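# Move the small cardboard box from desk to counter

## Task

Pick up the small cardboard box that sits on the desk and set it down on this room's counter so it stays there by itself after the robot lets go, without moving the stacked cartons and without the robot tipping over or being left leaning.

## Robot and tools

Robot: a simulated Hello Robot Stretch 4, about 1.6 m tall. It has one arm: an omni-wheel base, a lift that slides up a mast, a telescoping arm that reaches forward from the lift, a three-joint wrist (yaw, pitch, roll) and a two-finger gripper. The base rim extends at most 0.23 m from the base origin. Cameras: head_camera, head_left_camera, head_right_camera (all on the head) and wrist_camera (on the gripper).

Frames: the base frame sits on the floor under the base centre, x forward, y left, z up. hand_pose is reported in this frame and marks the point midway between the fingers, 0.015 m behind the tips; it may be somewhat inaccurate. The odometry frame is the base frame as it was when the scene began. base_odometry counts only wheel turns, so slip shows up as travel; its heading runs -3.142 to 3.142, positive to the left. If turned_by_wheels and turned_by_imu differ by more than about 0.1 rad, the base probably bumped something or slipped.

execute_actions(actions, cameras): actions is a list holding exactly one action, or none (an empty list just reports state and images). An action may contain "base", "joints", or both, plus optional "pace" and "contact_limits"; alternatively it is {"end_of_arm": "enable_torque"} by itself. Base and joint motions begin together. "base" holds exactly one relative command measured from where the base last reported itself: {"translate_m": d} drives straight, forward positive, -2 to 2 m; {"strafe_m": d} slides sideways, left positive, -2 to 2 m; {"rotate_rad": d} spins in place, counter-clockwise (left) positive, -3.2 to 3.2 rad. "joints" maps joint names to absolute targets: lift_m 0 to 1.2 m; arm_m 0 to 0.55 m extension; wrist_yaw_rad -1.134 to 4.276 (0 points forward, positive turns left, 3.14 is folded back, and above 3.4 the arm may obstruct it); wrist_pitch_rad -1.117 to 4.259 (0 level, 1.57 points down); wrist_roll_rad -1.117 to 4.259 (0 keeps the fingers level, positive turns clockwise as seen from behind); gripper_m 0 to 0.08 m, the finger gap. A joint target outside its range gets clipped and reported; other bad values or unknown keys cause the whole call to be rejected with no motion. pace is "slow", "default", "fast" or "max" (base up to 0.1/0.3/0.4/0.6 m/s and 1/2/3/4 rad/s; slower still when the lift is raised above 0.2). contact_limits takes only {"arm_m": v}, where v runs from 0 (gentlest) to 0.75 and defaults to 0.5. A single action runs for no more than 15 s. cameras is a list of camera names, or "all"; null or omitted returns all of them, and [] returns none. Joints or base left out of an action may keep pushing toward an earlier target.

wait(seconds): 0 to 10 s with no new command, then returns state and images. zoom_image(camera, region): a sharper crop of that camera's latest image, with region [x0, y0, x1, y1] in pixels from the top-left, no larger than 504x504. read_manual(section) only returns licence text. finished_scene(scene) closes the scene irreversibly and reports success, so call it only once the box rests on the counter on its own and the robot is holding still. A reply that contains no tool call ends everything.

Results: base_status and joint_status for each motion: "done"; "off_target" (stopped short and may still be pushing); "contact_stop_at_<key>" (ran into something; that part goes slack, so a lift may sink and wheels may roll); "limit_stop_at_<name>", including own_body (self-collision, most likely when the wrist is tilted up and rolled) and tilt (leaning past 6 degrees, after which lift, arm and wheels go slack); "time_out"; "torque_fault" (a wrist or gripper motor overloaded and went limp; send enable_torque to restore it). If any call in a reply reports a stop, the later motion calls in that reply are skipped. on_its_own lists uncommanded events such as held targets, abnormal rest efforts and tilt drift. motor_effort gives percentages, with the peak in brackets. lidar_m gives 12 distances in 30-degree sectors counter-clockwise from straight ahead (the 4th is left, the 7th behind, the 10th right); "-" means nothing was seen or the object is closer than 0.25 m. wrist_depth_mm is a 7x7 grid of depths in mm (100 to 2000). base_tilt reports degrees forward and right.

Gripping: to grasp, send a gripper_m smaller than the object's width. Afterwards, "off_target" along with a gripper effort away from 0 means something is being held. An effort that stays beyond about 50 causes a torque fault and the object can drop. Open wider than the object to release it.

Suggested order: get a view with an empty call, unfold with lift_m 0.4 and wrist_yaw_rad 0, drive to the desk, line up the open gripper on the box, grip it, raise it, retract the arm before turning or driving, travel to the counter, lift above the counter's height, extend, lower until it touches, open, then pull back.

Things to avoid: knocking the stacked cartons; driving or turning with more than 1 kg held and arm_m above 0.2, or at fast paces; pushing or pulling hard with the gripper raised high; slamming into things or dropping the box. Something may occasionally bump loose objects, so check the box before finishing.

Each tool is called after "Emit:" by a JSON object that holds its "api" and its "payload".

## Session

Emit:
{"api": "execute_actions", "payload": {"actions": []}}

Scene clock: 0.00 s.
base_odometry: x=+0.000 y=+0.000 heading=+0.000 (m, m, rad; odometry frame)
turned_by_wheels: +0.000 (rad since the last result)
turned_by_imu: +0.000 (rad since the last result)
base_tilt: forward=+0.7 right=+0.1 (deg)
lidar_m: 0.81 1.23 1.89 0.84 0.64 0.61 0.67 0.99 1.78 1.64 0.74 0.72
base_status: not commanded
joint_positions: lift_m=+0.250 arm_m=-0.001 wrist_yaw_rad=+3.132 wrist_pitch_rad=+0.001 wrist_roll_rad=+0.007 gripper_m=+0.040
joint_status: not commanded
motor_effort: lift_m=+21 arm_m=-1 wrist_yaw_rad=+0 wrist_pitch_rad=-8 wrist_roll_rad=+0 gripper_m=+0 wheel_0=+0 wheel_1=+0 wheel_2=+0 (%)
hand_pose: x=-0.0417 y=+0.0895 z=+0.4283 quat_wxyz=(+0.005, -0.001, +0.004, +1.000) (m; base frame)
wrist_depth_mm: - 138 946 842 723 621 569 / - 118 151 842 715 634 569 / - 121 157 842 715 621 569 / 116 139 227 831 715 634 569 / 1537 1205 1008 831 723 627 564 / 1366 1255 976 842 691 627 564 / 991 1078 110 842 122 603 564
pictures: head_camera, head_left_camera, head_right_camera, wrist_camera
camera_calibration (this result's frames):
wrist_camera: T_world_to_cam=[[-0.0207603, 0.999783, 0.00151497, -0.0872436], [0.00609029, 0.00164173, -0.99998, 0.49259], [-0.999766, -0.0207507, -0.00612305, 0.112961], [0, 0, 0, 1]] pos_world=[0.108123, 0.08876, 0.493404]
Images, in order (width x height): head_camera 420x560, head_left_camera 420x672, head_right_camera 420x672, wrist_camera 616x392.

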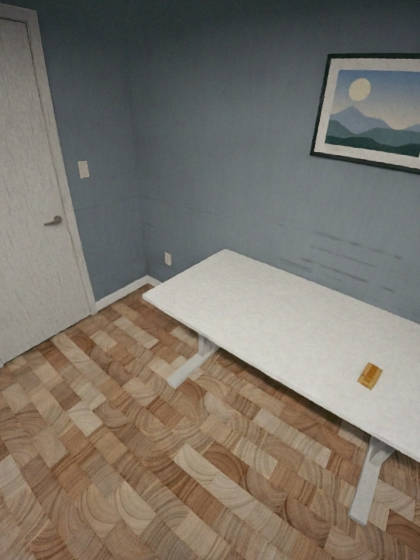

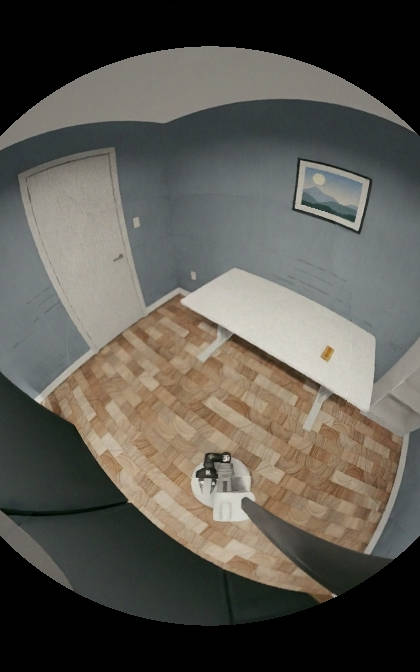

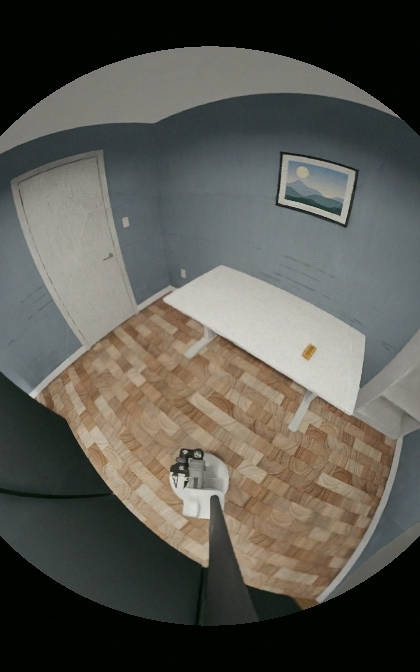

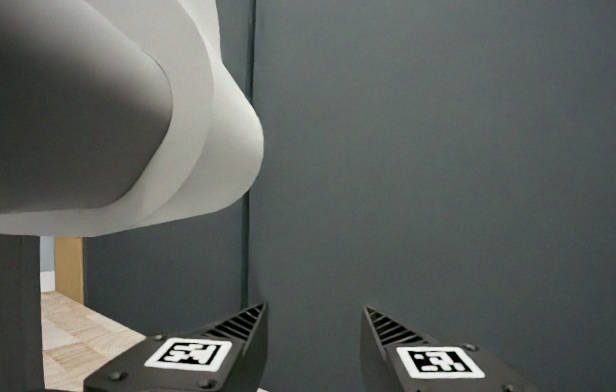

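Emit:
{"api": "zoom_image", "payload": {"camera": "head_camera", "region": [320, 330, 420, 430]}}

Emit:
{"api": "zoom_image", "payload": {"camera": "head_right_camera", "region": [260, 310, 380, 440]}}

Emit:
{"api": "zoom_image", "payload": {"camera": "head_left_camera", "region": [0, 300, 200, 560]}}

Region (320, 330, 420, 430) of head_camera's 420x560 image, scaled by 5.040, with more detail than that image has.

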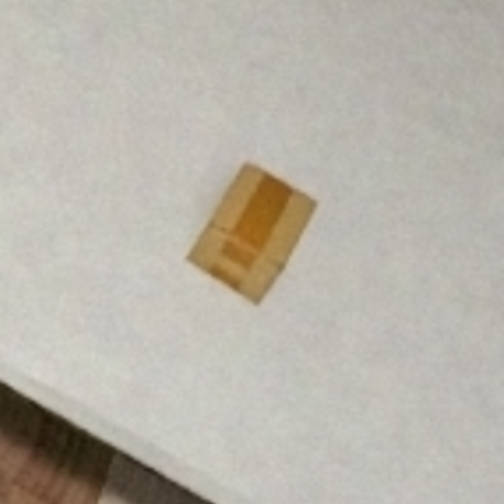

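Region (260, 310, 380, 440) of head_right_camera's 420x672 image, scaled by 3.877, with more detail than that image has; it fills the left 465 columns of this view, and the rest is white.

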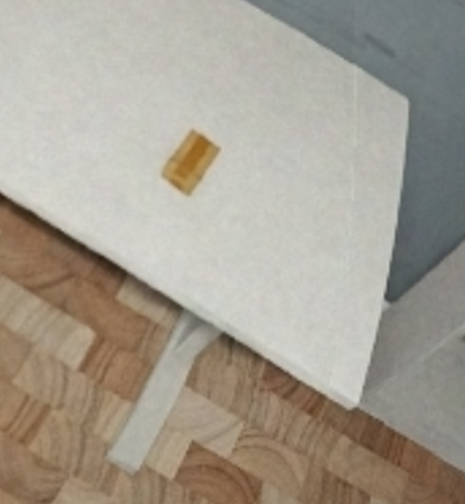

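Region (0, 300, 200, 560) of head_left_camera's 420x672 image, scaled by 1.938, with more detail than that image has; it fills the left 388 columns of this view, and the rest is white.

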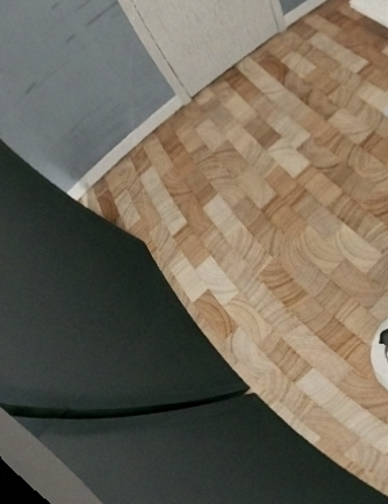

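Emit:
{"api": "execute_actions", "payload": {"actions": [{"base": {"rotate_rad": -0.715}, "joints": {"lift_m": 0.90, "arm_m": 0.25, "wrist_yaw_rad": 1.571, "gripper_m": 0.08}, "pace": "max"}], "cameras": ["head_camera", "head_right_camera"]}}

Scene clock: 7.00 s.
base_odometry: x=+0.000 y=+0.000 heading=-0.715 (m, m, rad; odometry frame)
turned_by_wheels: -0.715 (rad since the last result)
turned_by_imu: -0.730 (rad since the last result)
base_tilt: forward=+0.7 right=+0.1 (deg)
lidar_m: 0.71 0.74 1.01 1.89 1.01 0.67 0.60 0.63 0.82 1.79 1.80 0.78
base_status: done
joint_positions: lift_m=+0.900 arm_m=+0.249 wrist_yaw_rad=+1.571 wrist_pitch_rad=+0.002 wrist_roll_rad=+0.007 gripper_m=+0.080
joint_status: all done
motor_effort: lift_m=+25(27) arm_m=+5(5) wrist_yaw_rad=+0(6) wrist_pitch_rad=-8(9) wrist_roll_rad=-1(1) gripper_m=+2(5) wheel_0=+0(7) wheel_1=+0(6) wheel_2=+0(3) (%)
hand_pose: x=+0.5073 y=+0.2127 z=+1.0776 quat_wxyz=(+0.707, +0.002, +0.003, +0.707) (m; base frame)
wrist_depth_mm: 1808 1808 1863 1863 1983 1863 1397 / 1863 1863 1808 1863 1983 1863 1366 / 1808 1863 1863 1921 1983 1921 1366 / 1863 1863 1863 1921 1921 1921 1336 / 1756 1863 1921 1921 1983 1863 1336 / 1808 1863 1808 1921 1921 1708 1308 / - 103 1025 - 891 111 -
pictures: head_camera, head_right_camera
Images, in order (width x height): head_camera 420x560, head_right_camera 420x672.

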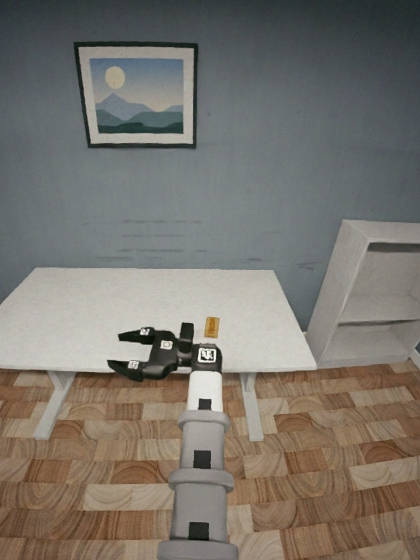

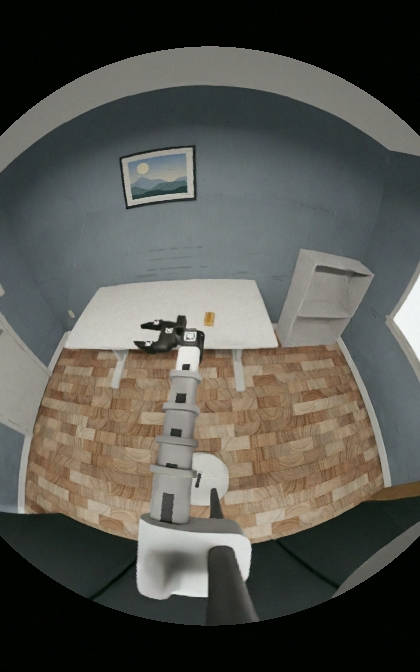

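Emit:
{"api": "zoom_image", "payload": {"camera": "head_camera", "region": [170, 300, 250, 380]}}

Region (170, 300, 250, 380) of head_camera's 420x560 image, scaled by 6.300, with more detail than that image has.

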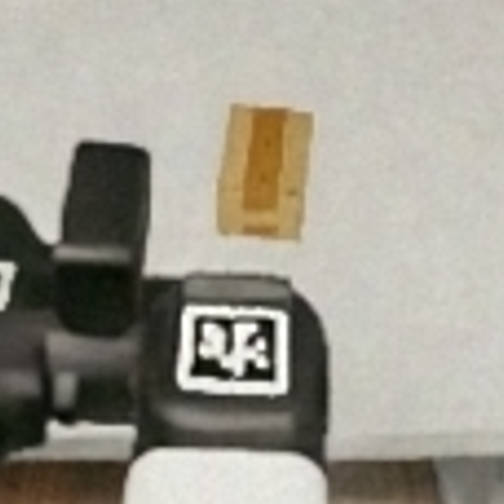

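Emit:
{"api": "execute_actions", "payload": {"actions": [{"base": {"translate_m": 0.20}, "joints": {"arm_m": 0.508, "wrist_yaw_rad": 1.44, "wrist_pitch_rad": 1.57, "wrist_roll_rad": 1.53}, "pace": "max"}], "cameras": ["head_camera", "wrist_camera"]}}

Scene clock: 9.80 s.
base_odometry: x=+0.151 y=-0.131 heading=-0.715 (m, m, rad; odometry frame)
turned_by_wheels: +0.000 (rad since the last result)
turned_by_imu: +0.001 (rad since the last result)
base_tilt: forward=+0.8 right=+0.3 (deg)
lidar_m: 0.51 0.55 0.70 1.91 1.33 0.88 0.81 0.84 1.08 1.76 1.61 0.56
base_status: done
joint_positions: lift_m=+0.900 arm_m=+0.507 wrist_yaw_rad=+1.440 wrist_pitch_rad=+1.570 wrist_roll_rad=+1.530 gripper_m=+0.080
joint_status: all done
motor_effort: lift_m=+25(25) arm_m=+5(7) wrist_yaw_rad=+0(2) wrist_pitch_rad=+1(6) wrist_roll_rad=+1(4) gripper_m=+2(1) wheel_0=+0(7) wheel_1=+0(3) wheel_2=+1(9) (%)
hand_pose: x=+0.7647 y=-0.0111 z=+0.8653 quat_wxyz=(+0.706, +0.032, +0.706, -0.031) (m; base frame)
wrist_depth_mm: 290 290 289 287 286 283 285 / 291 291 290 287 286 285 285 / 294 290 290 287 287 286 282 / 294 293 290 287 287 286 285 / 294 293 291 239 286 287 286 / 294 291 290 239 287 286 286 / - 103 226 268 267 111 -
pictures: head_camera, wrist_camera
camera_calibration (this result's frames):
wrist_camera: T_world_to_cam=[[-0.0805201, -0.996247, -0.0317528, 0.081685], [-0.996751, 0.0804155, 0.00455907, 0.823366], [-0.00198854, 0.0320168, -0.999485, 1.01686], [0, 0, 0, 1]] pos_world=[0.829291, -0.0173897, 1.01518]
Images, in order (width x height): head_camera 420x560, wrist_camera 616x392.

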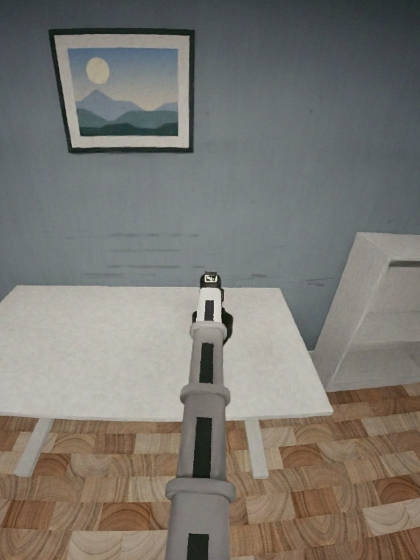

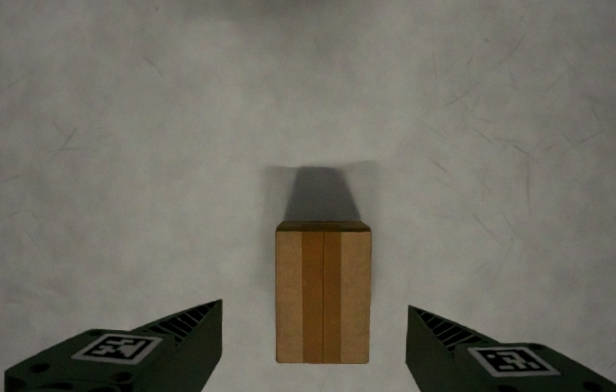

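Emit:
{"api": "execute_actions", "payload": {"actions": [{"joints": {"lift_m": 0.790, "wrist_yaw_rad": 1.39, "wrist_roll_rad": 1.46}, "pace": "fast"}], "cameras": ["wrist_camera"]}}

Scene clock: 11.70 s.
base_odometry: x=+0.151 y=-0.131 heading=-0.715 (m, m, rad; odometry frame)
turned_by_wheels: +0.000 (rad since the last result)
turned_by_imu: +0.000 (rad since the last result)
base_tilt: forward=+0.7 right=+0.2 (deg)
lidar_m: 0.52 0.55 0.73 1.91 1.32 0.89 0.82 0.85 1.09 1.77 1.68 0.56
base_status: not commanded
joint_positions: lift_m=+0.790 arm_m=+0.507 wrist_yaw_rad=+1.390 wrist_pitch_rad=+1.570 wrist_roll_rad=+1.460 gripper_m=+0.080
joint_status: all done
motor_effort: lift_m=+17(22) arm_m=+5(5) wrist_yaw_rad=+0(3) wrist_pitch_rad=+1(1) wrist_roll_rad=-2(3) gripper_m=+2(2) wheel_0=+0(1) wheel_1=+1(0) wheel_2=+1(2) (%)
hand_pose: x=+0.7640 y=-0.0155 z=+0.7559 quat_wxyz=(+0.707, +0.025, +0.707, -0.024) (m; base frame)
wrist_depth_mm: 181 181 180 179 178 176 - / 182 180 180 179 179 176 177 / 182 181 180 180 178 177 177 / 182 182 181 180 179 178 177 / 182 182 181 139 178 178 178 / 183 182 138 131 130 178 178 / - 103 131 131 130 111 -
pictures: wrist_camera
camera_calibration (this result's frames):
wrist_camera: T_world_to_cam=[[-0.0609765, -0.997641, -0.0315466, 0.0587402], [-0.998136, 0.0608645, 0.00449745, 0.824353], [-0.00256677, 0.031762, -0.999492, 0.908145], [0, 0, 0, 1]] pos_world=[0.828729, -0.0204168, 0.90583]
Images, in order (width x height): wrist_camera 616x392.

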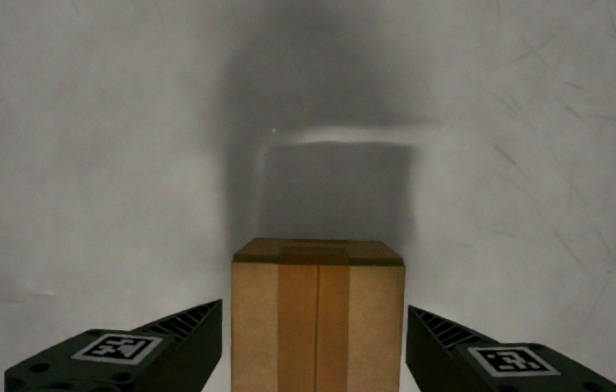

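Emit:
{"api": "execute_actions", "payload": {"actions": [{"joints": {"gripper_m": 0.045}}], "cameras": ["wrist_camera"]}}

Scene clock: 12.83 s.
base_odometry: x=+0.151 y=-0.131 heading=-0.715 (m, m, rad; odometry frame)
turned_by_wheels: +0.000 (rad since the last result)
turned_by_imu: +0.000 (rad since the last result)
base_tilt: forward=+0.6 right=+0.1 (deg)
lidar_m: 0.52 0.55 0.71 1.91 1.33 0.88 0.81 0.85 1.10 1.76 1.66 0.58
base_status: not commanded
joint_positions: lift_m=+0.790 arm_m=+0.507 wrist_yaw_rad=+1.390 wrist_pitch_rad=+1.570 wrist_roll_rad=+1.460 gripper_m=+0.059
joint_status: gripper_m off_target (ended at +0.059, target +0.045)
on_its_own: gripper_m is held at +0.053, not at your +0.045, by its contact guard: the fingers met something
motor_effort: lift_m=+17(17) arm_m=+5(5) wrist_yaw_rad=+0(1) wrist_pitch_rad=+0(0) wrist_roll_rad=-1(1) gripper_m=-39(39) wheel_0=+1(0) wheel_1=+1(1) wheel_2=+1(1) (%)
hand_pose: x=+0.7640 y=-0.0155 z=+0.7559 quat_wxyz=(+0.707, +0.025, +0.707, -0.024) (m; base frame)
wrist_depth_mm: 181 181 179 179 178 177 - / 182 181 180 179 178 177 177 / 182 181 180 179 178 178 177 / 182 182 181 179 179 178 178 / 183 182 181 138 179 179 178 / 183 182 131 131 130 179 178 / 183 - 131 131 130 111 -
pictures: wrist_camera
camera_calibration (this result's frames):
wrist_camera: T_world_to_cam=[[-0.0609657, -0.997643, -0.0314903, 0.058673], [-0.998137, 0.0608537, 0.00450416, 0.824346], [-0.00257725, 0.0317062, -0.999494, 0.908154], [0, 0, 0, 1]] pos_world=[0.828728, -0.0204239, 0.905829]
Images, in order (width x height): wrist_camera 616x392.

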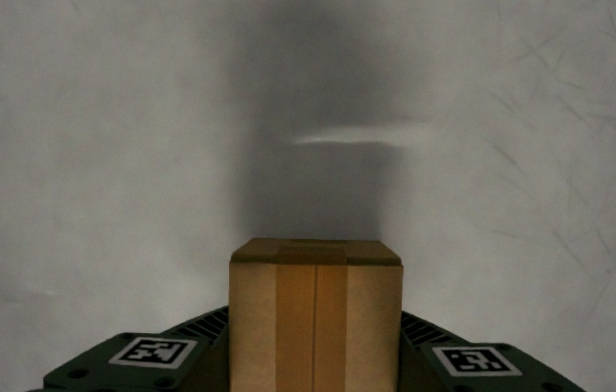

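Emit:
{"api": "execute_actions", "payload": {"actions": [{"joints": {"lift_m": 0.83}, "pace": "fast"}], "cameras": ["wrist_camera", "head_left_camera"]}}

Scene clock: 13.80 s.
base_odometry: x=+0.151 y=-0.131 heading=-0.715 (m, m, rad; odometry frame)
turned_by_wheels: +0.000 (rad since the last result)
turned_by_imu: +0.000 (rad since the last result)
base_tilt: forward=+0.8 right=+0.2 (deg)
lidar_m: 0.51 0.55 0.73 1.92 1.32 0.90 0.81 0.84 1.08 1.76 1.67 0.56
base_status: not commanded
joint_positions: lift_m=+0.830 arm_m=+0.507 wrist_yaw_rad=+1.390 wrist_pitch_rad=+1.570 wrist_roll_rad=+1.460 gripper_m=+0.059
joint_status: all done
on_its_own: gripper_m is held at +0.053, not at your +0.045, by its contact guard: the fingers met something
motor_effort: lift_m=+26(27) arm_m=+5(5) wrist_yaw_rad=-1(1) wrist_pitch_rad=+0(0) wrist_roll_rad=-1(0) gripper_m=-39(39) wheel_0=+0(1) wheel_1=+0(0) wheel_2=+1(1) (%)
hand_pose: x=+0.7640 y=-0.0155 z=+0.7952 quat_wxyz=(+0.707, +0.025, +0.707, -0.024) (m; base frame)
wrist_depth_mm: 220 219 218 218 216 216 213 / 221 220 220 218 216 216 215 / 221 220 220 218 216 216 215 / 223 221 220 219 217 216 216 / 223 221 220 139 218 217 216 / 224 222 131 130 130 218 216 / 224 - 131 131 130 111 -
pictures: head_left_camera, wrist_camera
camera_calibration (this result's frames):
wrist_camera: T_world_to_cam=[[-0.0609647, -0.997643, -0.0314903, 0.0599088], [-0.998137, 0.0608527, 0.00450416, 0.824172], [-0.00257728, 0.0317062, -0.999494, 0.947399], [0, 0, 0, 1]] pos_world=[0.82873, -0.0204238, 0.945094]
Images, in order (width x height): head_left_camera 420x672, wrist_camera 616x392.

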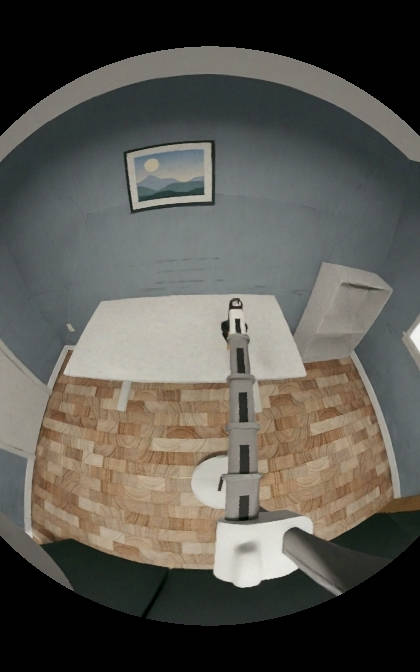

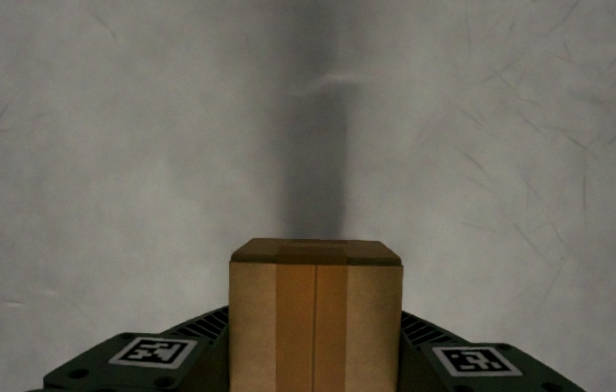

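Emit:
{"api": "execute_actions", "payload": {"actions": [{"base": {"rotate_rad": -3.06}, "joints": {"arm_m": 0.0}, "pace": "fast"}], "cameras": ["head_camera", "head_left_camera", "head_right_camera"]}}

Scene clock: 17.47 s.
base_odometry: x=+0.151 y=-0.131 heading=+2.508 (m, m, rad; odometry frame)
turned_by_wheels: -3.060 (rad since the last result)
turned_by_imu: -3.130 (rad since the last result)
base_tilt: forward=+0.8 right=+0.2 (deg)
lidar_m: 0.80 0.87 1.15 1.74 1.56 0.55 0.53 0.56 0.80 1.92 1.22 0.84
base_status: done
joint_positions: lift_m=+0.830 arm_m=+0.001 wrist_yaw_rad=+1.390 wrist_pitch_rad=+1.570 wrist_roll_rad=+1.460 gripper_m=+0.059
joint_status: all done
on_its_own: gripper_m is held at +0.053, not at your +0.045, by its contact guard: the fingers met something
motor_effort: lift_m=+25(26) arm_m=-5(5) wrist_yaw_rad=+1(1) wrist_pitch_rad=-1(1) wrist_roll_rad=-2(2) gripper_m=-38(39) wheel_0=+1(4) wheel_1=+0(7) wheel_2=+0(7) (%)
hand_pose: x=+0.2579 y=-0.0156 z=+0.7953 quat_wxyz=(+0.707, +0.025, +0.707, -0.025) (m; base frame)
wrist_depth_mm: 946 931 931 931 931 931 931 / 946 931 917 931 931 917 904 / 946 946 946 931 946 917 931 / 960 946 946 946 931 931 917 / 960 960 946 139 946 931 931 / 946 960 131 131 130 946 931 / 960 - 131 131 130 111 931
pictures: head_camera, head_left_camera, head_right_camera
Images, in order (width x height): head_camera 420x560, head_left_camera 420x672, head_right_camera 420x672.

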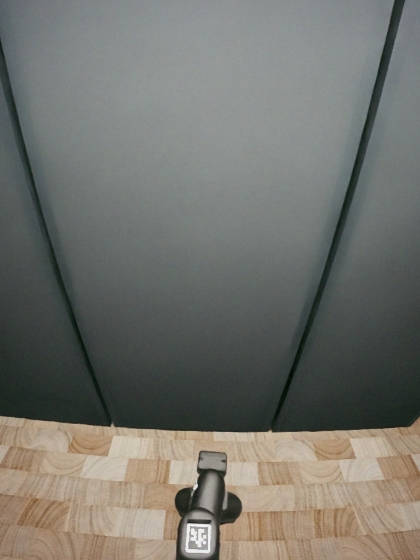

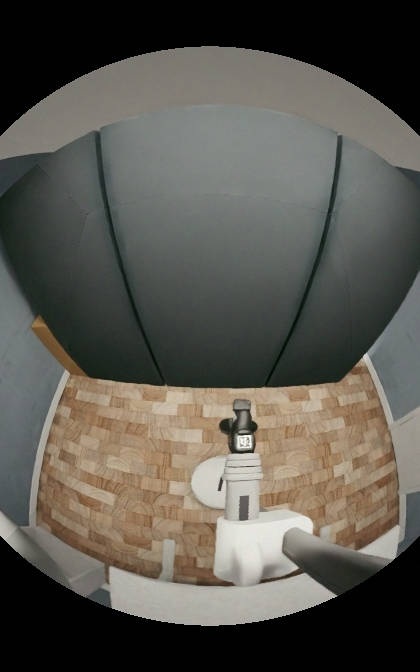

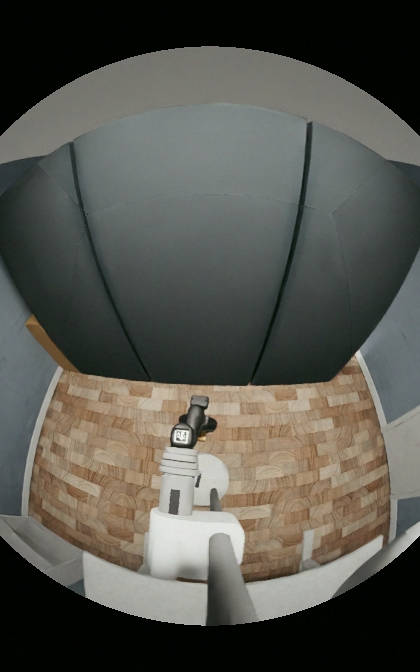

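Emit:
{"api": "zoom_image", "payload": {"camera": "head_camera", "region": [0, 380, 420, 480]}}

Emit:
{"api": "zoom_image", "payload": {"camera": "head_right_camera", "region": [280, 320, 420, 560]}}

Emit:
{"api": "execute_actions", "payload": {"actions": [], "cameras": []}}

Emit:
{"api": "execute_actions", "payload": {"actions": [], "cameras": []}}

Region (0, 380, 420, 480) of head_camera's 420x560 image, scaled by 1.200, with more detail than that image has; it fills the top 120 rows of this view, and the rest is white.

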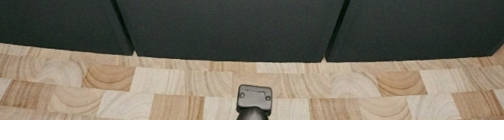

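Region (280, 320, 420, 560) of head_right_camera's 420x672 image, scaled by 2.100, with more detail than that image has; it fills the left 294 columns of this view, and the rest is white.

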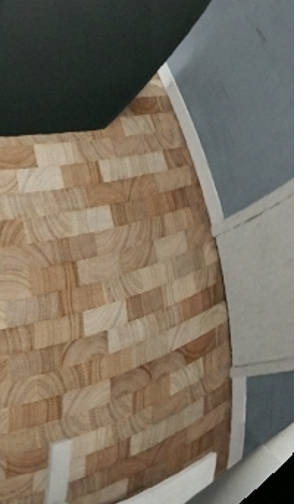

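Scene clock: 17.73 s.
base_odometry: x=+0.151 y=-0.131 heading=+2.508 (m, m, rad; odometry frame)
turned_by_wheels: +0.000 (rad since the last result)
turned_by_imu: +0.000 (rad since the last result)
base_tilt: forward=+0.6 right=+0.3 (deg)
lidar_m: 0.81 0.83 1.18 1.76 1.54 0.56 0.52 0.56 0.79 1.93 1.22 0.84
base_status: done
joint_positions: lift_m=+0.830 arm_m=+0.001 wrist_yaw_rad=+1.390 wrist_pitch_rad=+1.570 wrist_roll_rad=+1.460 gripper_m=+0.059
joint_status: all done
on_its_own: gripper_m is held at +0.053, not at your +0.045, by its contact guard: the fingers met something
motor_effort: lift_m=+24(26) arm_m=-5(5) wrist_yaw_rad=+2(1) wrist_pitch_rad=-1(1) wrist_roll_rad=-2(2) gripper_m=-38(39) wheel_0=+1(4) wheel_1=+0(7) wheel_2=+0(7) (%)
hand_pose: x=+0.2579 y=-0.0156 z=+0.7953 quat_wxyz=(+0.707, +0.025, +0.707, -0.025) (m; base frame)
wrist_depth_mm: 960 946 931 917 904 904 917 / 946 931 931 917 931 917 917 / 960 946 931 946 931 931 904 / 960 960 931 931 946 931 917 / 976 946 946 139 931 931 917 / 946 960 131 131 130 931 946 / 946 - 131 131 130 111 931
pictures: none
No camera images: the call's "cameras" was empty. Leave "cameras" out to get every camera's image.

Scene clock: 17.73 s.
base_odometry: x=+0.151 y=-0.131 heading=+2.508 (m, m, rad; odometry frame)
turned_by_wheels: +0.000 (rad since the last result)
turned_by_imu: +0.000 (rad since the last result)
base_tilt: forward=+0.6 right=+0.3 (deg)
lidar_m: 0.81 0.83 1.18 1.76 1.54 0.56 0.52 0.56 0.79 1.93 1.22 0.84
base_status: done
joint_positions: lift_m=+0.830 arm_m=+0.001 wrist_yaw_rad=+1.390 wrist_pitch_rad=+1.570 wrist_roll_rad=+1.460 gripper_m=+0.059
joint_status: all done
on_its_own: gripper_m is held at +0.053, not at your +0.045, by its contact guard: the fingers met something
motor_effort: lift_m=+24(26) arm_m=-5(5) wrist_yaw_rad=+2(1) wrist_pitch_rad=-1(1) wrist_roll_rad=-2(2) gripper_m=-38(39) wheel_0=+1(4) wheel_1=+0(7) wheel_2=+0(7) (%)
hand_pose: x=+0.2579 y=-0.0156 z=+0.7953 quat_wxyz=(+0.707, +0.025, +0.707, -0.025) (m; base frame)
wrist_depth_mm: 960 946 931 917 904 904 917 / 946 931 931 917 931 917 917 / 960 946 931 946 931 931 904 / 960 960 931 931 946 931 917 / 976 946 946 139 931 931 917 / 946 960 131 131 130 931 946 / 946 - 131 131 130 111 931
pictures: none
No camera images: the call's "cameras" was empty. Leave "cameras" out to get every camera's image.

Emit:
{"api": "execute_actions", "payload": {"actions": [{"base": {"strafe_m": -1.59}, "joints": {"lift_m": 0.36}, "pace": "max"}], "cameras": ["head_camera", "head_left_camera", "head_right_camera"]}}

Scene clock: 23.73 s.
base_odometry: x=+1.092 y=+1.151 heading=+2.508 (m, m, rad; odometry frame)
turned_by_wheels: +0.000 (rad since the last result)
turned_by_imu: +0.001 (rad since the last result)
base_tilt: forward=+0.5 right=+0.1 (deg)
lidar_m: 1.03 0.88 1.20 3.15 0.79 0.77 1.30 0.49 0.34 0.32 0.33 0.49
base_status: done
joint_positions: lift_m=+0.360 arm_m=+0.001 wrist_yaw_rad=+1.390 wrist_pitch_rad=+1.570 wrist_roll_rad=+1.460 gripper_m=+0.059
joint_status: all done
on_its_own: gripper_m is held at +0.053, not at your +0.045, by its contact guard: the fingers met something
motor_effort: lift_m=+18(23) arm_m=-5(5) wrist_yaw_rad=+1(2) wrist_pitch_rad=-1(2) wrist_roll_rad=-3(1) gripper_m=-39(39) wheel_0=-1(8) wheel_1=+1(11) wheel_2=+1(2) (%)
hand_pose: x=+0.2578 y=-0.0156 z=+0.3258 quat_wxyz=(+0.707, +0.025, +0.707, -0.025) (m; base frame)
wrist_depth_mm: 473 473 466 466 466 466 459 / 477 473 473 469 469 466 462 / 477 473 473 469 466 469 466 / 477 477 477 469 469 466 469 / 477 477 473 139 469 462 462 / 480 477 131 130 130 466 466 / 484 - 131 131 130 111 469
pictures: head_camera, head_left_camera, head_right_camera
Images, in order (width x height): head_camera 420x560, head_left_camera 420x672, head_right_camera 420x672.

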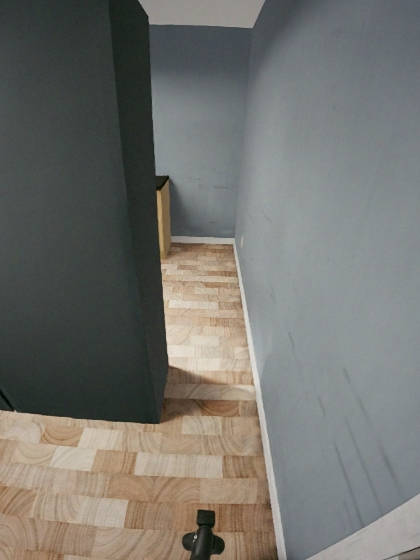

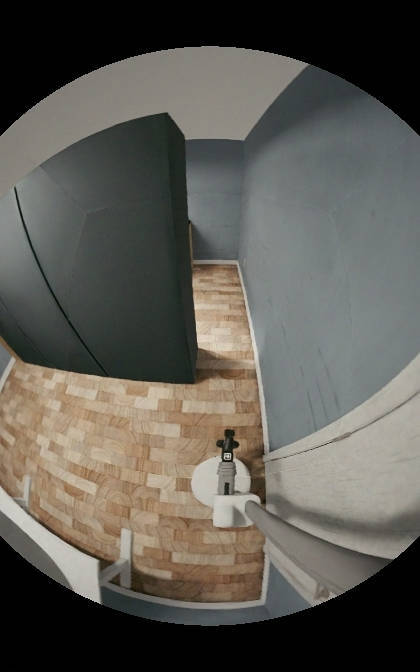

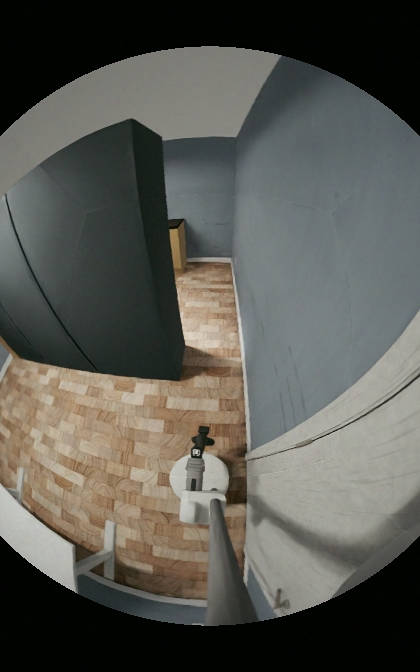

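Emit:
{"api": "zoom_image", "payload": {"camera": "head_camera", "region": [120, 340, 320, 560]}}

Emit:
{"api": "zoom_image", "payload": {"camera": "head_camera", "region": [130, 160, 290, 360]}}

Emit:
{"api": "execute_actions", "payload": {"actions": [], "cameras": []}}

Region (120, 340, 320, 560) of head_camera's 420x560 image, scaled by 2.291, with more detail than that image has; it fills the left 458 columns of this view, and the rest is white.

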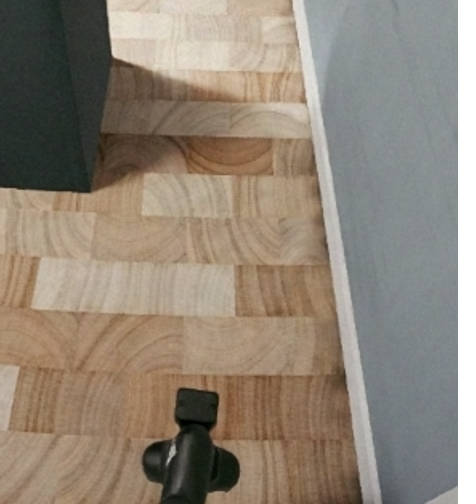

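Region (130, 160, 290, 360) of head_camera's 420x560 image, scaled by 2.520, with more detail than that image has; it fills the left 403 columns of this view, and the rest is white.

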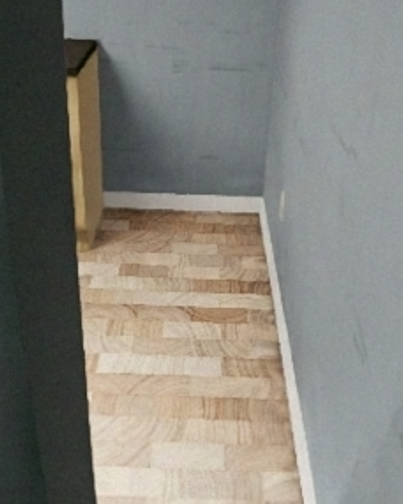

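Scene clock: 23.90 s.
base_odometry: x=+1.092 y=+1.151 heading=+2.508 (m, m, rad; odometry frame)
turned_by_wheels: +0.000 (rad since the last result)
turned_by_imu: +0.000 (rad since the last result)
base_tilt: forward=+0.6 right=+0.2 (deg)
lidar_m: 1.01 0.89 1.22 3.14 0.78 0.79 1.30 0.52 0.35 0.33 0.35 0.52
base_status: done
joint_positions: lift_m=+0.360 arm_m=+0.001 wrist_yaw_rad=+1.390 wrist_pitch_rad=+1.570 wrist_roll_rad=+1.460 gripper_m=+0.059
joint_status: all done
on_its_own: gripper_m is held at +0.053, not at your +0.045, by its contact guard: the fingers met something
motor_effort: lift_m=+18(23) arm_m=-5(5) wrist_yaw_rad=+0(2) wrist_pitch_rad=+0(2) wrist_roll_rad=-1(1) gripper_m=-39(39) wheel_0=-1(8) wheel_1=+1(11) wheel_2=+1(2) (%)
hand_pose: x=+0.2578 y=-0.0156 z=+0.3258 quat_wxyz=(+0.707, +0.025, +0.707, -0.025) (m; base frame)
wrist_depth_mm: 473 473 469 466 466 466 459 / 473 477 473 469 466 462 462 / 473 473 469 469 469 466 466 / 480 477 477 469 462 469 462 / 480 477 469 138 469 466 466 / 480 477 131 131 130 466 466 / 480 - 131 131 130 111 466
pictures: none
No camera images: the call's "cameras" was empty. Leave "cameras" out to get every camera's image.

Emit:
{"api": "execute_actions", "payload": {"actions": [{"base": {"translate_m": 2.0}, "joints": {"lift_m": 1.04}, "pace": "max"}], "cameras": ["head_camera", "head_left_camera"]}}

Scene clock: 31.27 s.
base_odometry: x=-0.520 y=+2.334 heading=+2.508 (m, m, rad; odometry frame)
turned_by_wheels: +0.000 (rad since the last result)
turned_by_imu: +0.006 (rad since the last result)
base_tilt: forward=+0.6 right=+0.0 (deg)
lidar_m: 1.20 0.99 1.14 2.78 0.96 0.69 1.06 0.49 0.33 0.31 0.32 0.46
base_status: done
joint_positions: lift_m=+1.040 arm_m=+0.001 wrist_yaw_rad=+1.390 wrist_pitch_rad=+1.570 wrist_roll_rad=+1.460 gripper_m=+0.059
joint_status: all done
on_its_own: gripper_m is held at +0.053, not at your +0.045, by its contact guard: the fingers met something
motor_effort: lift_m=+25(29) arm_m=-5(5) wrist_yaw_rad=-1(1) wrist_pitch_rad=-1(1) wrist_roll_rad=+0(1) gripper_m=-39(38) wheel_0=-1(6) wheel_1=+0(4) wheel_2=-1(14) (%)
hand_pose: x=+0.2578 y=-0.0156 z=+1.0053 quat_wxyz=(+0.707, +0.025, +0.707, -0.025) (m; base frame)
wrist_depth_mm: 1138 1160 1138 1160 1098 654 466 / 1138 1160 1138 1138 1118 668 469 / 1182 1138 1138 1118 1118 699 480 / 1182 1160 1138 1160 1138 699 480 / 1160 1160 1160 139 1042 723 496 / 1160 1182 131 131 130 723 496 / 1182 - 131 131 130 111 480
pictures: head_camera, head_left_camera
Images, in order (width x height): head_camera 420x560, head_left_camera 420x672.

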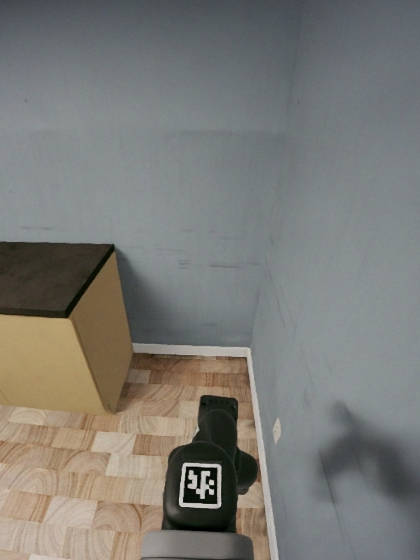

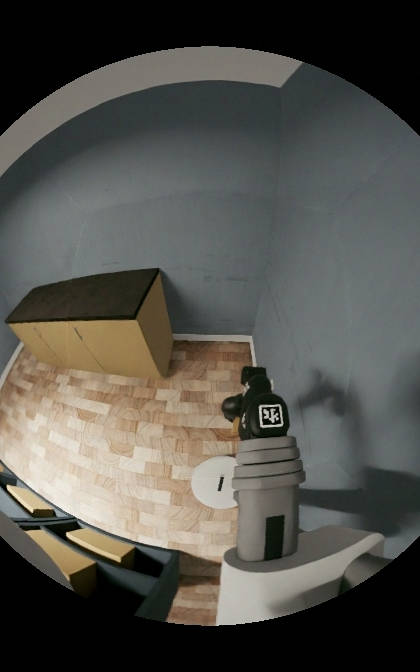

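Emit:
{"api": "zoom_image", "payload": {"camera": "head_camera", "region": [0, 230, 160, 430]}}

Region (0, 230, 160, 430) of head_camera's 420x560 image, scaled by 2.520, with more detail than that image has; it fills the left 403 columns of this view, and the rest is white.

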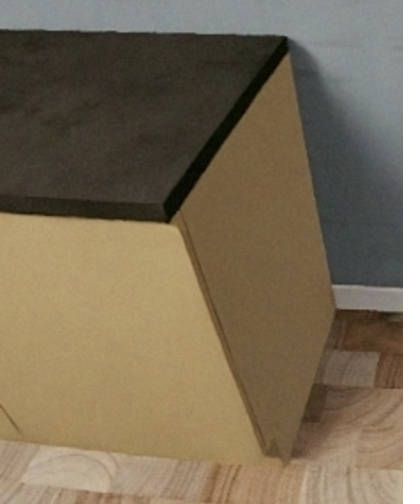

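Emit:
{"api": "execute_actions", "payload": {"actions": [{"base": {"rotate_rad": 0.66}, "joints": {"arm_m": 0.15}, "pace": "max"}], "cameras": ["head_camera"]}}

Scene clock: 33.47 s.
base_odometry: x=-0.520 y=+2.334 heading=-3.115 (m, m, rad; odometry frame)
turned_by_wheels: +0.660 (rad since the last result)
turned_by_imu: +0.675 (rad since the last result)
base_tilt: forward=+0.6 right=-0.1 (deg)
lidar_m: 0.99 1.35 1.84 0.83 0.71 0.92 0.41 0.32 0.30 0.34 0.53 1.41
base_status: done
joint_positions: lift_m=+1.040 arm_m=+0.149 wrist_yaw_rad=+1.390 wrist_pitch_rad=+1.570 wrist_roll_rad=+1.460 gripper_m=+0.059
joint_status: all done
on_its_own: gripper_m is held at +0.053, not at your +0.045, by its contact guard: the fingers met something
motor_effort: lift_m=+25(25) arm_m=+5(3) wrist_yaw_rad=+0(0) wrist_pitch_rad=+0(1) wrist_roll_rad=+0(1) gripper_m=-39(40) wheel_0=-1(5) wheel_1=+1(4) wheel_2=+0(4) (%)
hand_pose: x=+0.4060 y=-0.0156 z=+1.0053 quat_wxyz=(+0.707, +0.025, +0.707, -0.025) (m; base frame)
wrist_depth_mm: 1160 1160 1138 1160 1118 1118 1138 / 1160 1160 1118 1138 1138 1098 1118 / 1182 1160 1160 1118 1138 1118 1138 / 1118 1160 1138 1138 1160 1138 1042 / 1160 1160 1160 139 1138 1138 931 / 1182 1160 131 131 130 1025 831 / 1182 - 131 131 130 111 741
pictures: head_camera
Images, in order (width x height): head_camera 420x560.

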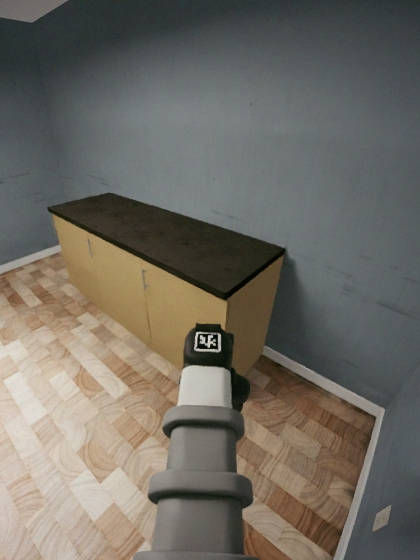

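Emit:
{"api": "execute_actions", "payload": {"actions": [{"base": {"translate_m": 0.46}, "joints": {"arm_m": 0.54}, "pace": "max"}], "cameras": ["head_right_camera", "wrist_camera"]}}

Scene clock: 36.50 s.
base_odometry: x=-0.980 y=+2.322 heading=-3.115 (m, m, rad; odometry frame)
turned_by_wheels: +0.000 (rad since the last result)
turned_by_imu: +0.001 (rad since the last result)
base_tilt: forward=+0.8 right=+0.1 (deg)
lidar_m: 0.51 0.72 2.81 1.32 1.02 1.00 0.77 0.61 0.61 0.66 1.03 0.74
base_status: done
joint_positions: lift_m=+1.040 arm_m=+0.539 wrist_yaw_rad=+1.390 wrist_pitch_rad=+1.570 wrist_roll_rad=+1.460 gripper_m=+0.059
joint_status: all done
on_its_own: gripper_m is held at +0.053, not at your +0.045, by its contact guard: the fingers met something
motor_effort: lift_m=+25(25) arm_m=+5(7) wrist_yaw_rad=+0(0) wrist_pitch_rad=-1(0) wrist_roll_rad=+0(1) gripper_m=-38(39) wheel_0=+0(6) wheel_1=+0(3) wheel_2=+1(3) (%)
hand_pose: x=+0.7960 y=-0.0156 z=+1.0053 quat_wxyz=(+0.707, +0.025, +0.707, -0.025) (m; base frame)
wrist_depth_mm: 240 240 239 236 237 234 234 / 242 239 238 237 236 235 234 / 242 240 239 238 236 236 235 / 241 241 239 239 237 236 234 / 243 243 240 138 237 236 236 / 245 242 131 130 130 237 237 / 244 - 131 131 130 111 -
pictures: head_right_camera, wrist_camera
camera_calibration (this result's frames):
wrist_camera: T_world_to_cam=[[-0.0611057, -0.997641, -0.0312791, 0.0683119], [-0.998128, 0.0609935, 0.00452949, 0.855156], [-0.00261098, 0.0314973, -0.9995, 1.15748], [0, 0, 0, 1]] pos_world=[0.860751, -0.0204657, 1.15517]
Images, in order (width x height): head_right_camera 420x672, wrist_camera 616x392.

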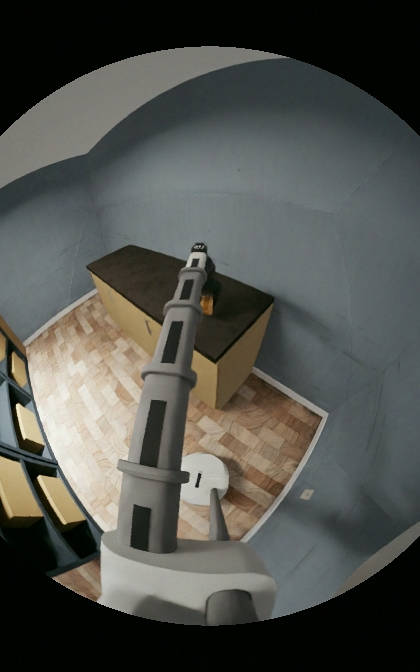

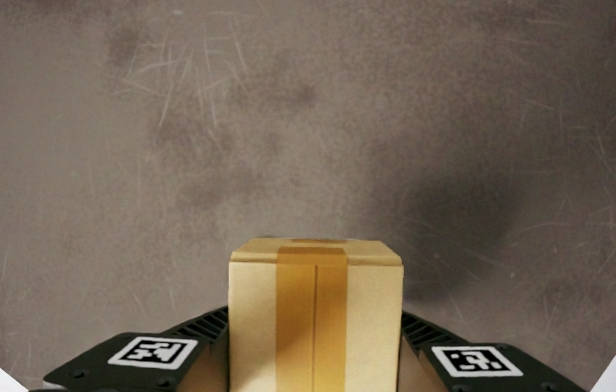

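Emit:
{"api": "execute_actions", "payload": {"actions": [{"joints": {"lift_m": 0.9815}, "pace": "fast"}], "cameras": ["wrist_camera"]}}

Scene clock: 37.70 s.
base_odometry: x=-0.980 y=+2.322 heading=-3.115 (m, m, rad; odometry frame)
turned_by_wheels: +0.000 (rad since the last result)
turned_by_imu: +0.000 (rad since the last result)
base_tilt: forward=+0.7 right=+0.1 (deg)
lidar_m: 0.52 0.75 2.81 1.30 1.03 1.02 0.78 0.62 0.58 0.66 1.01 0.73
base_status: not commanded
joint_positions: lift_m=+0.982 arm_m=+0.539 wrist_yaw_rad=+1.390 wrist_pitch_rad=+1.570 wrist_roll_rad=+1.460 gripper_m=+0.059
joint_status: all done
on_its_own: gripper_m is held at +0.053, not at your +0.045, by its contact guard: the fingers met something
motor_effort: lift_m=+18(20) arm_m=+5(5) wrist_yaw_rad=+1(0) wrist_pitch_rad=-1(0) wrist_roll_rad=-1(1) gripper_m=-38(39) wheel_0=+0(1) wheel_1=+0(0) wheel_2=+1(1) (%)
hand_pose: x=+0.7960 y=-0.0156 z=+0.9474 quat_wxyz=(+0.707, +0.025, +0.707, -0.025) (m; base frame)
wrist_depth_mm: 182 181 180 180 178 178 - / 182 182 181 180 179 178 178 / 183 182 181 181 180 179 178 / 184 182 182 181 180 179 179 / 184 183 182 138 180 180 179 / 185 183 131 131 130 180 179 / 185 - 131 131 130 111 -
pictures: wrist_camera
camera_calibration (this result's frames):
wrist_camera: T_world_to_cam=[[-0.0611051, -0.997641, -0.0312791, 0.0665009], [-0.998128, 0.0609929, 0.00452949, 0.855419], [-0.002611, 0.0314973, -0.9995, 1.09962], [0, 0, 0, 1]] pos_world=[0.860753, -0.0204656, 1.09728]
Images, in order (width x height): wrist_camera 616x392.

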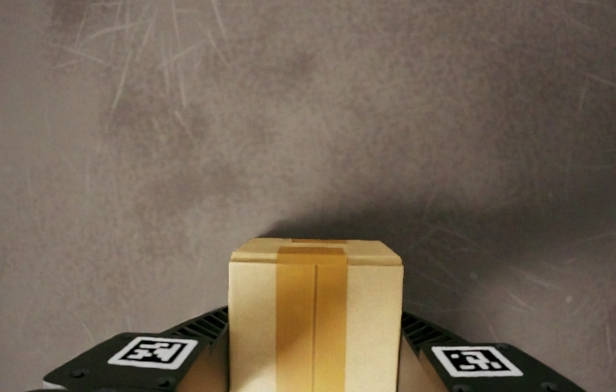

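The box is about 1 mm above the counter top. I'll release it and lift the gripper clear.

Emit:
{"api": "execute_actions", "payload": {"actions": [{"joints": {"gripper_m": 0.08}}], "cameras": ["wrist_camera"]}}

Emit:
{"api": "execute_actions", "payload": {"actions": [{"joints": {"lift_m": 1.04}, "pace": "max"}], "cameras": ["wrist_camera", "head_right_camera"]}}

Scene clock: 38.83 s.
base_odometry: x=-0.980 y=+2.322 heading=-3.115 (m, m, rad; odometry frame)
turned_by_wheels: +0.000 (rad since the last result)
turned_by_imu: +0.000 (rad since the last result)
base_tilt: forward=+0.7 right=+0.2 (deg)
lidar_m: 0.53 0.74 2.81 1.29 1.03 0.99 0.77 0.62 0.60 0.64 1.01 0.72
base_status: not commanded
joint_positions: lift_m=+0.982 arm_m=+0.539 wrist_yaw_rad=+1.390 wrist_pitch_rad=+1.570 wrist_roll_rad=+1.460 gripper_m=+0.080
joint_status: all done
motor_effort: lift_m=+18(17) arm_m=+5(5) wrist_yaw_rad=+0(0) wrist_pitch_rad=-1(1) wrist_roll_rad=-1(1) gripper_m=+3(36) wheel_0=+0(0) wheel_1=+0(0) wheel_2=+1(1) (%)
hand_pose: x=+0.7960 y=-0.0156 z=+0.9474 quat_wxyz=(+0.707, +0.025, +0.707, -0.025) (m; base frame)
wrist_depth_mm: 183 181 181 180 179 178 - / 183 182 181 180 179 178 178 / 183 183 182 181 180 179 178 / 184 182 182 181 180 179 179 / 184 183 182 138 180 180 179 / 185 183 138 132 131 179 180 / - 103 132 132 132 111 -
pictures: wrist_camera
camera_calibration (this result's frames):
wrist_camera: T_world_to_cam=[[-0.0611049, -0.997641, -0.0312791, 0.0665007], [-0.998128, 0.0609927, 0.00452949, 0.85542], [-0.00261101, 0.0314973, -0.9995, 1.09962], [0, 0, 0, 1]] pos_world=[0.860753, -0.0204656, 1.09728]
Images, in order (width x height): wrist_camera 616x392.

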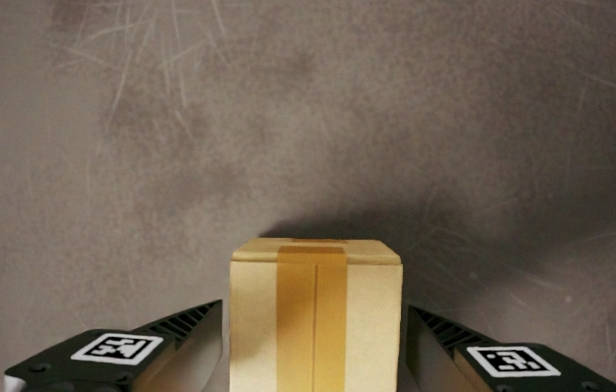

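Scene clock: 39.60 s.
base_odometry: x=-0.980 y=+2.322 heading=-3.115 (m, m, rad; odometry frame)
turned_by_wheels: +0.000 (rad since the last result)
turned_by_imu: +0.000 (rad since the last result)
base_tilt: forward=+0.8 right=+0.3 (deg)
lidar_m: 0.52 0.77 2.81 1.31 1.03 1.00 0.79 0.61 0.60 0.65 1.00 0.75
base_status: not commanded
joint_positions: lift_m=+1.040 arm_m=+0.539 wrist_yaw_rad=+1.390 wrist_pitch_rad=+1.570 wrist_roll_rad=+1.460 gripper_m=+0.080
joint_status: all done
motor_effort: lift_m=+25(27) arm_m=+5(5) wrist_yaw_rad=+1(0) wrist_pitch_rad=+0(1) wrist_roll_rad=+0(0) gripper_m=+3(1) wheel_0=+0(0) wheel_1=+0(0) wheel_2=+1(1) (%)
hand_pose: x=+0.7960 y=-0.0156 z=+1.0053 quat_wxyz=(+0.707, +0.025, +0.707, -0.025) (m; base frame)
wrist_depth_mm: 240 240 239 237 236 236 235 / 242 240 240 238 238 236 235 / 243 241 240 238 236 236 235 / 243 241 241 239 237 236 236 / 242 241 240 190 237 237 236 / 244 242 240 190 238 237 236 / - 103 176 191 190 111 -
pictures: head_right_camera, wrist_camera
camera_calibration (this result's frames):
wrist_camera: T_world_to_cam=[[-0.0611039, -0.997641, -0.0312791, 0.0683115], [-0.998128, 0.0609918, 0.00452949, 0.855161], [-0.00261104, 0.0314973, -0.9995, 1.1575], [0, 0, 0, 1]] pos_world=[0.860757, -0.0204655, 1.15518]
Images, in order (width x height): head_right_camera 420x672, wrist_camera 616x392.

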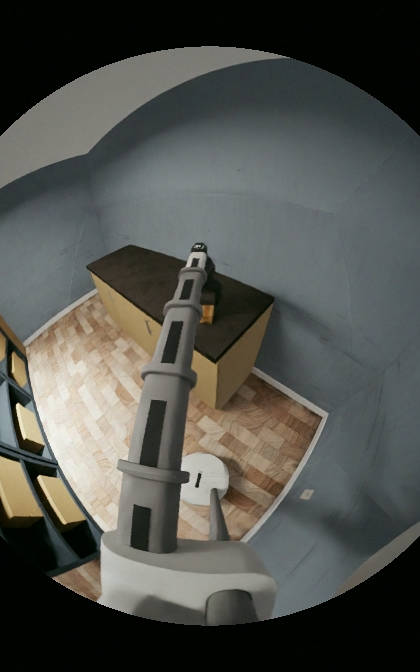

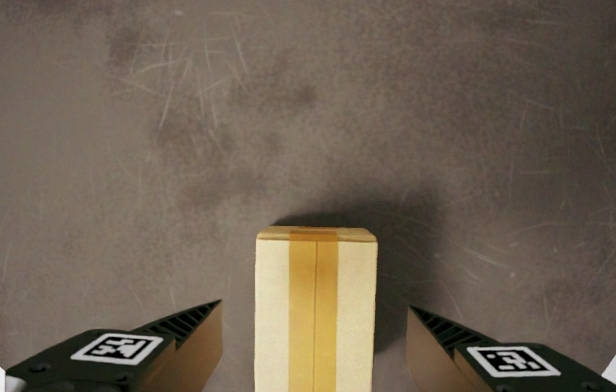

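The box is resting on the counter and the gripper is clear of it.

Emit:
{"api": "finished_scene", "payload": {"scene": 2}}

The scene is finished: the task was done.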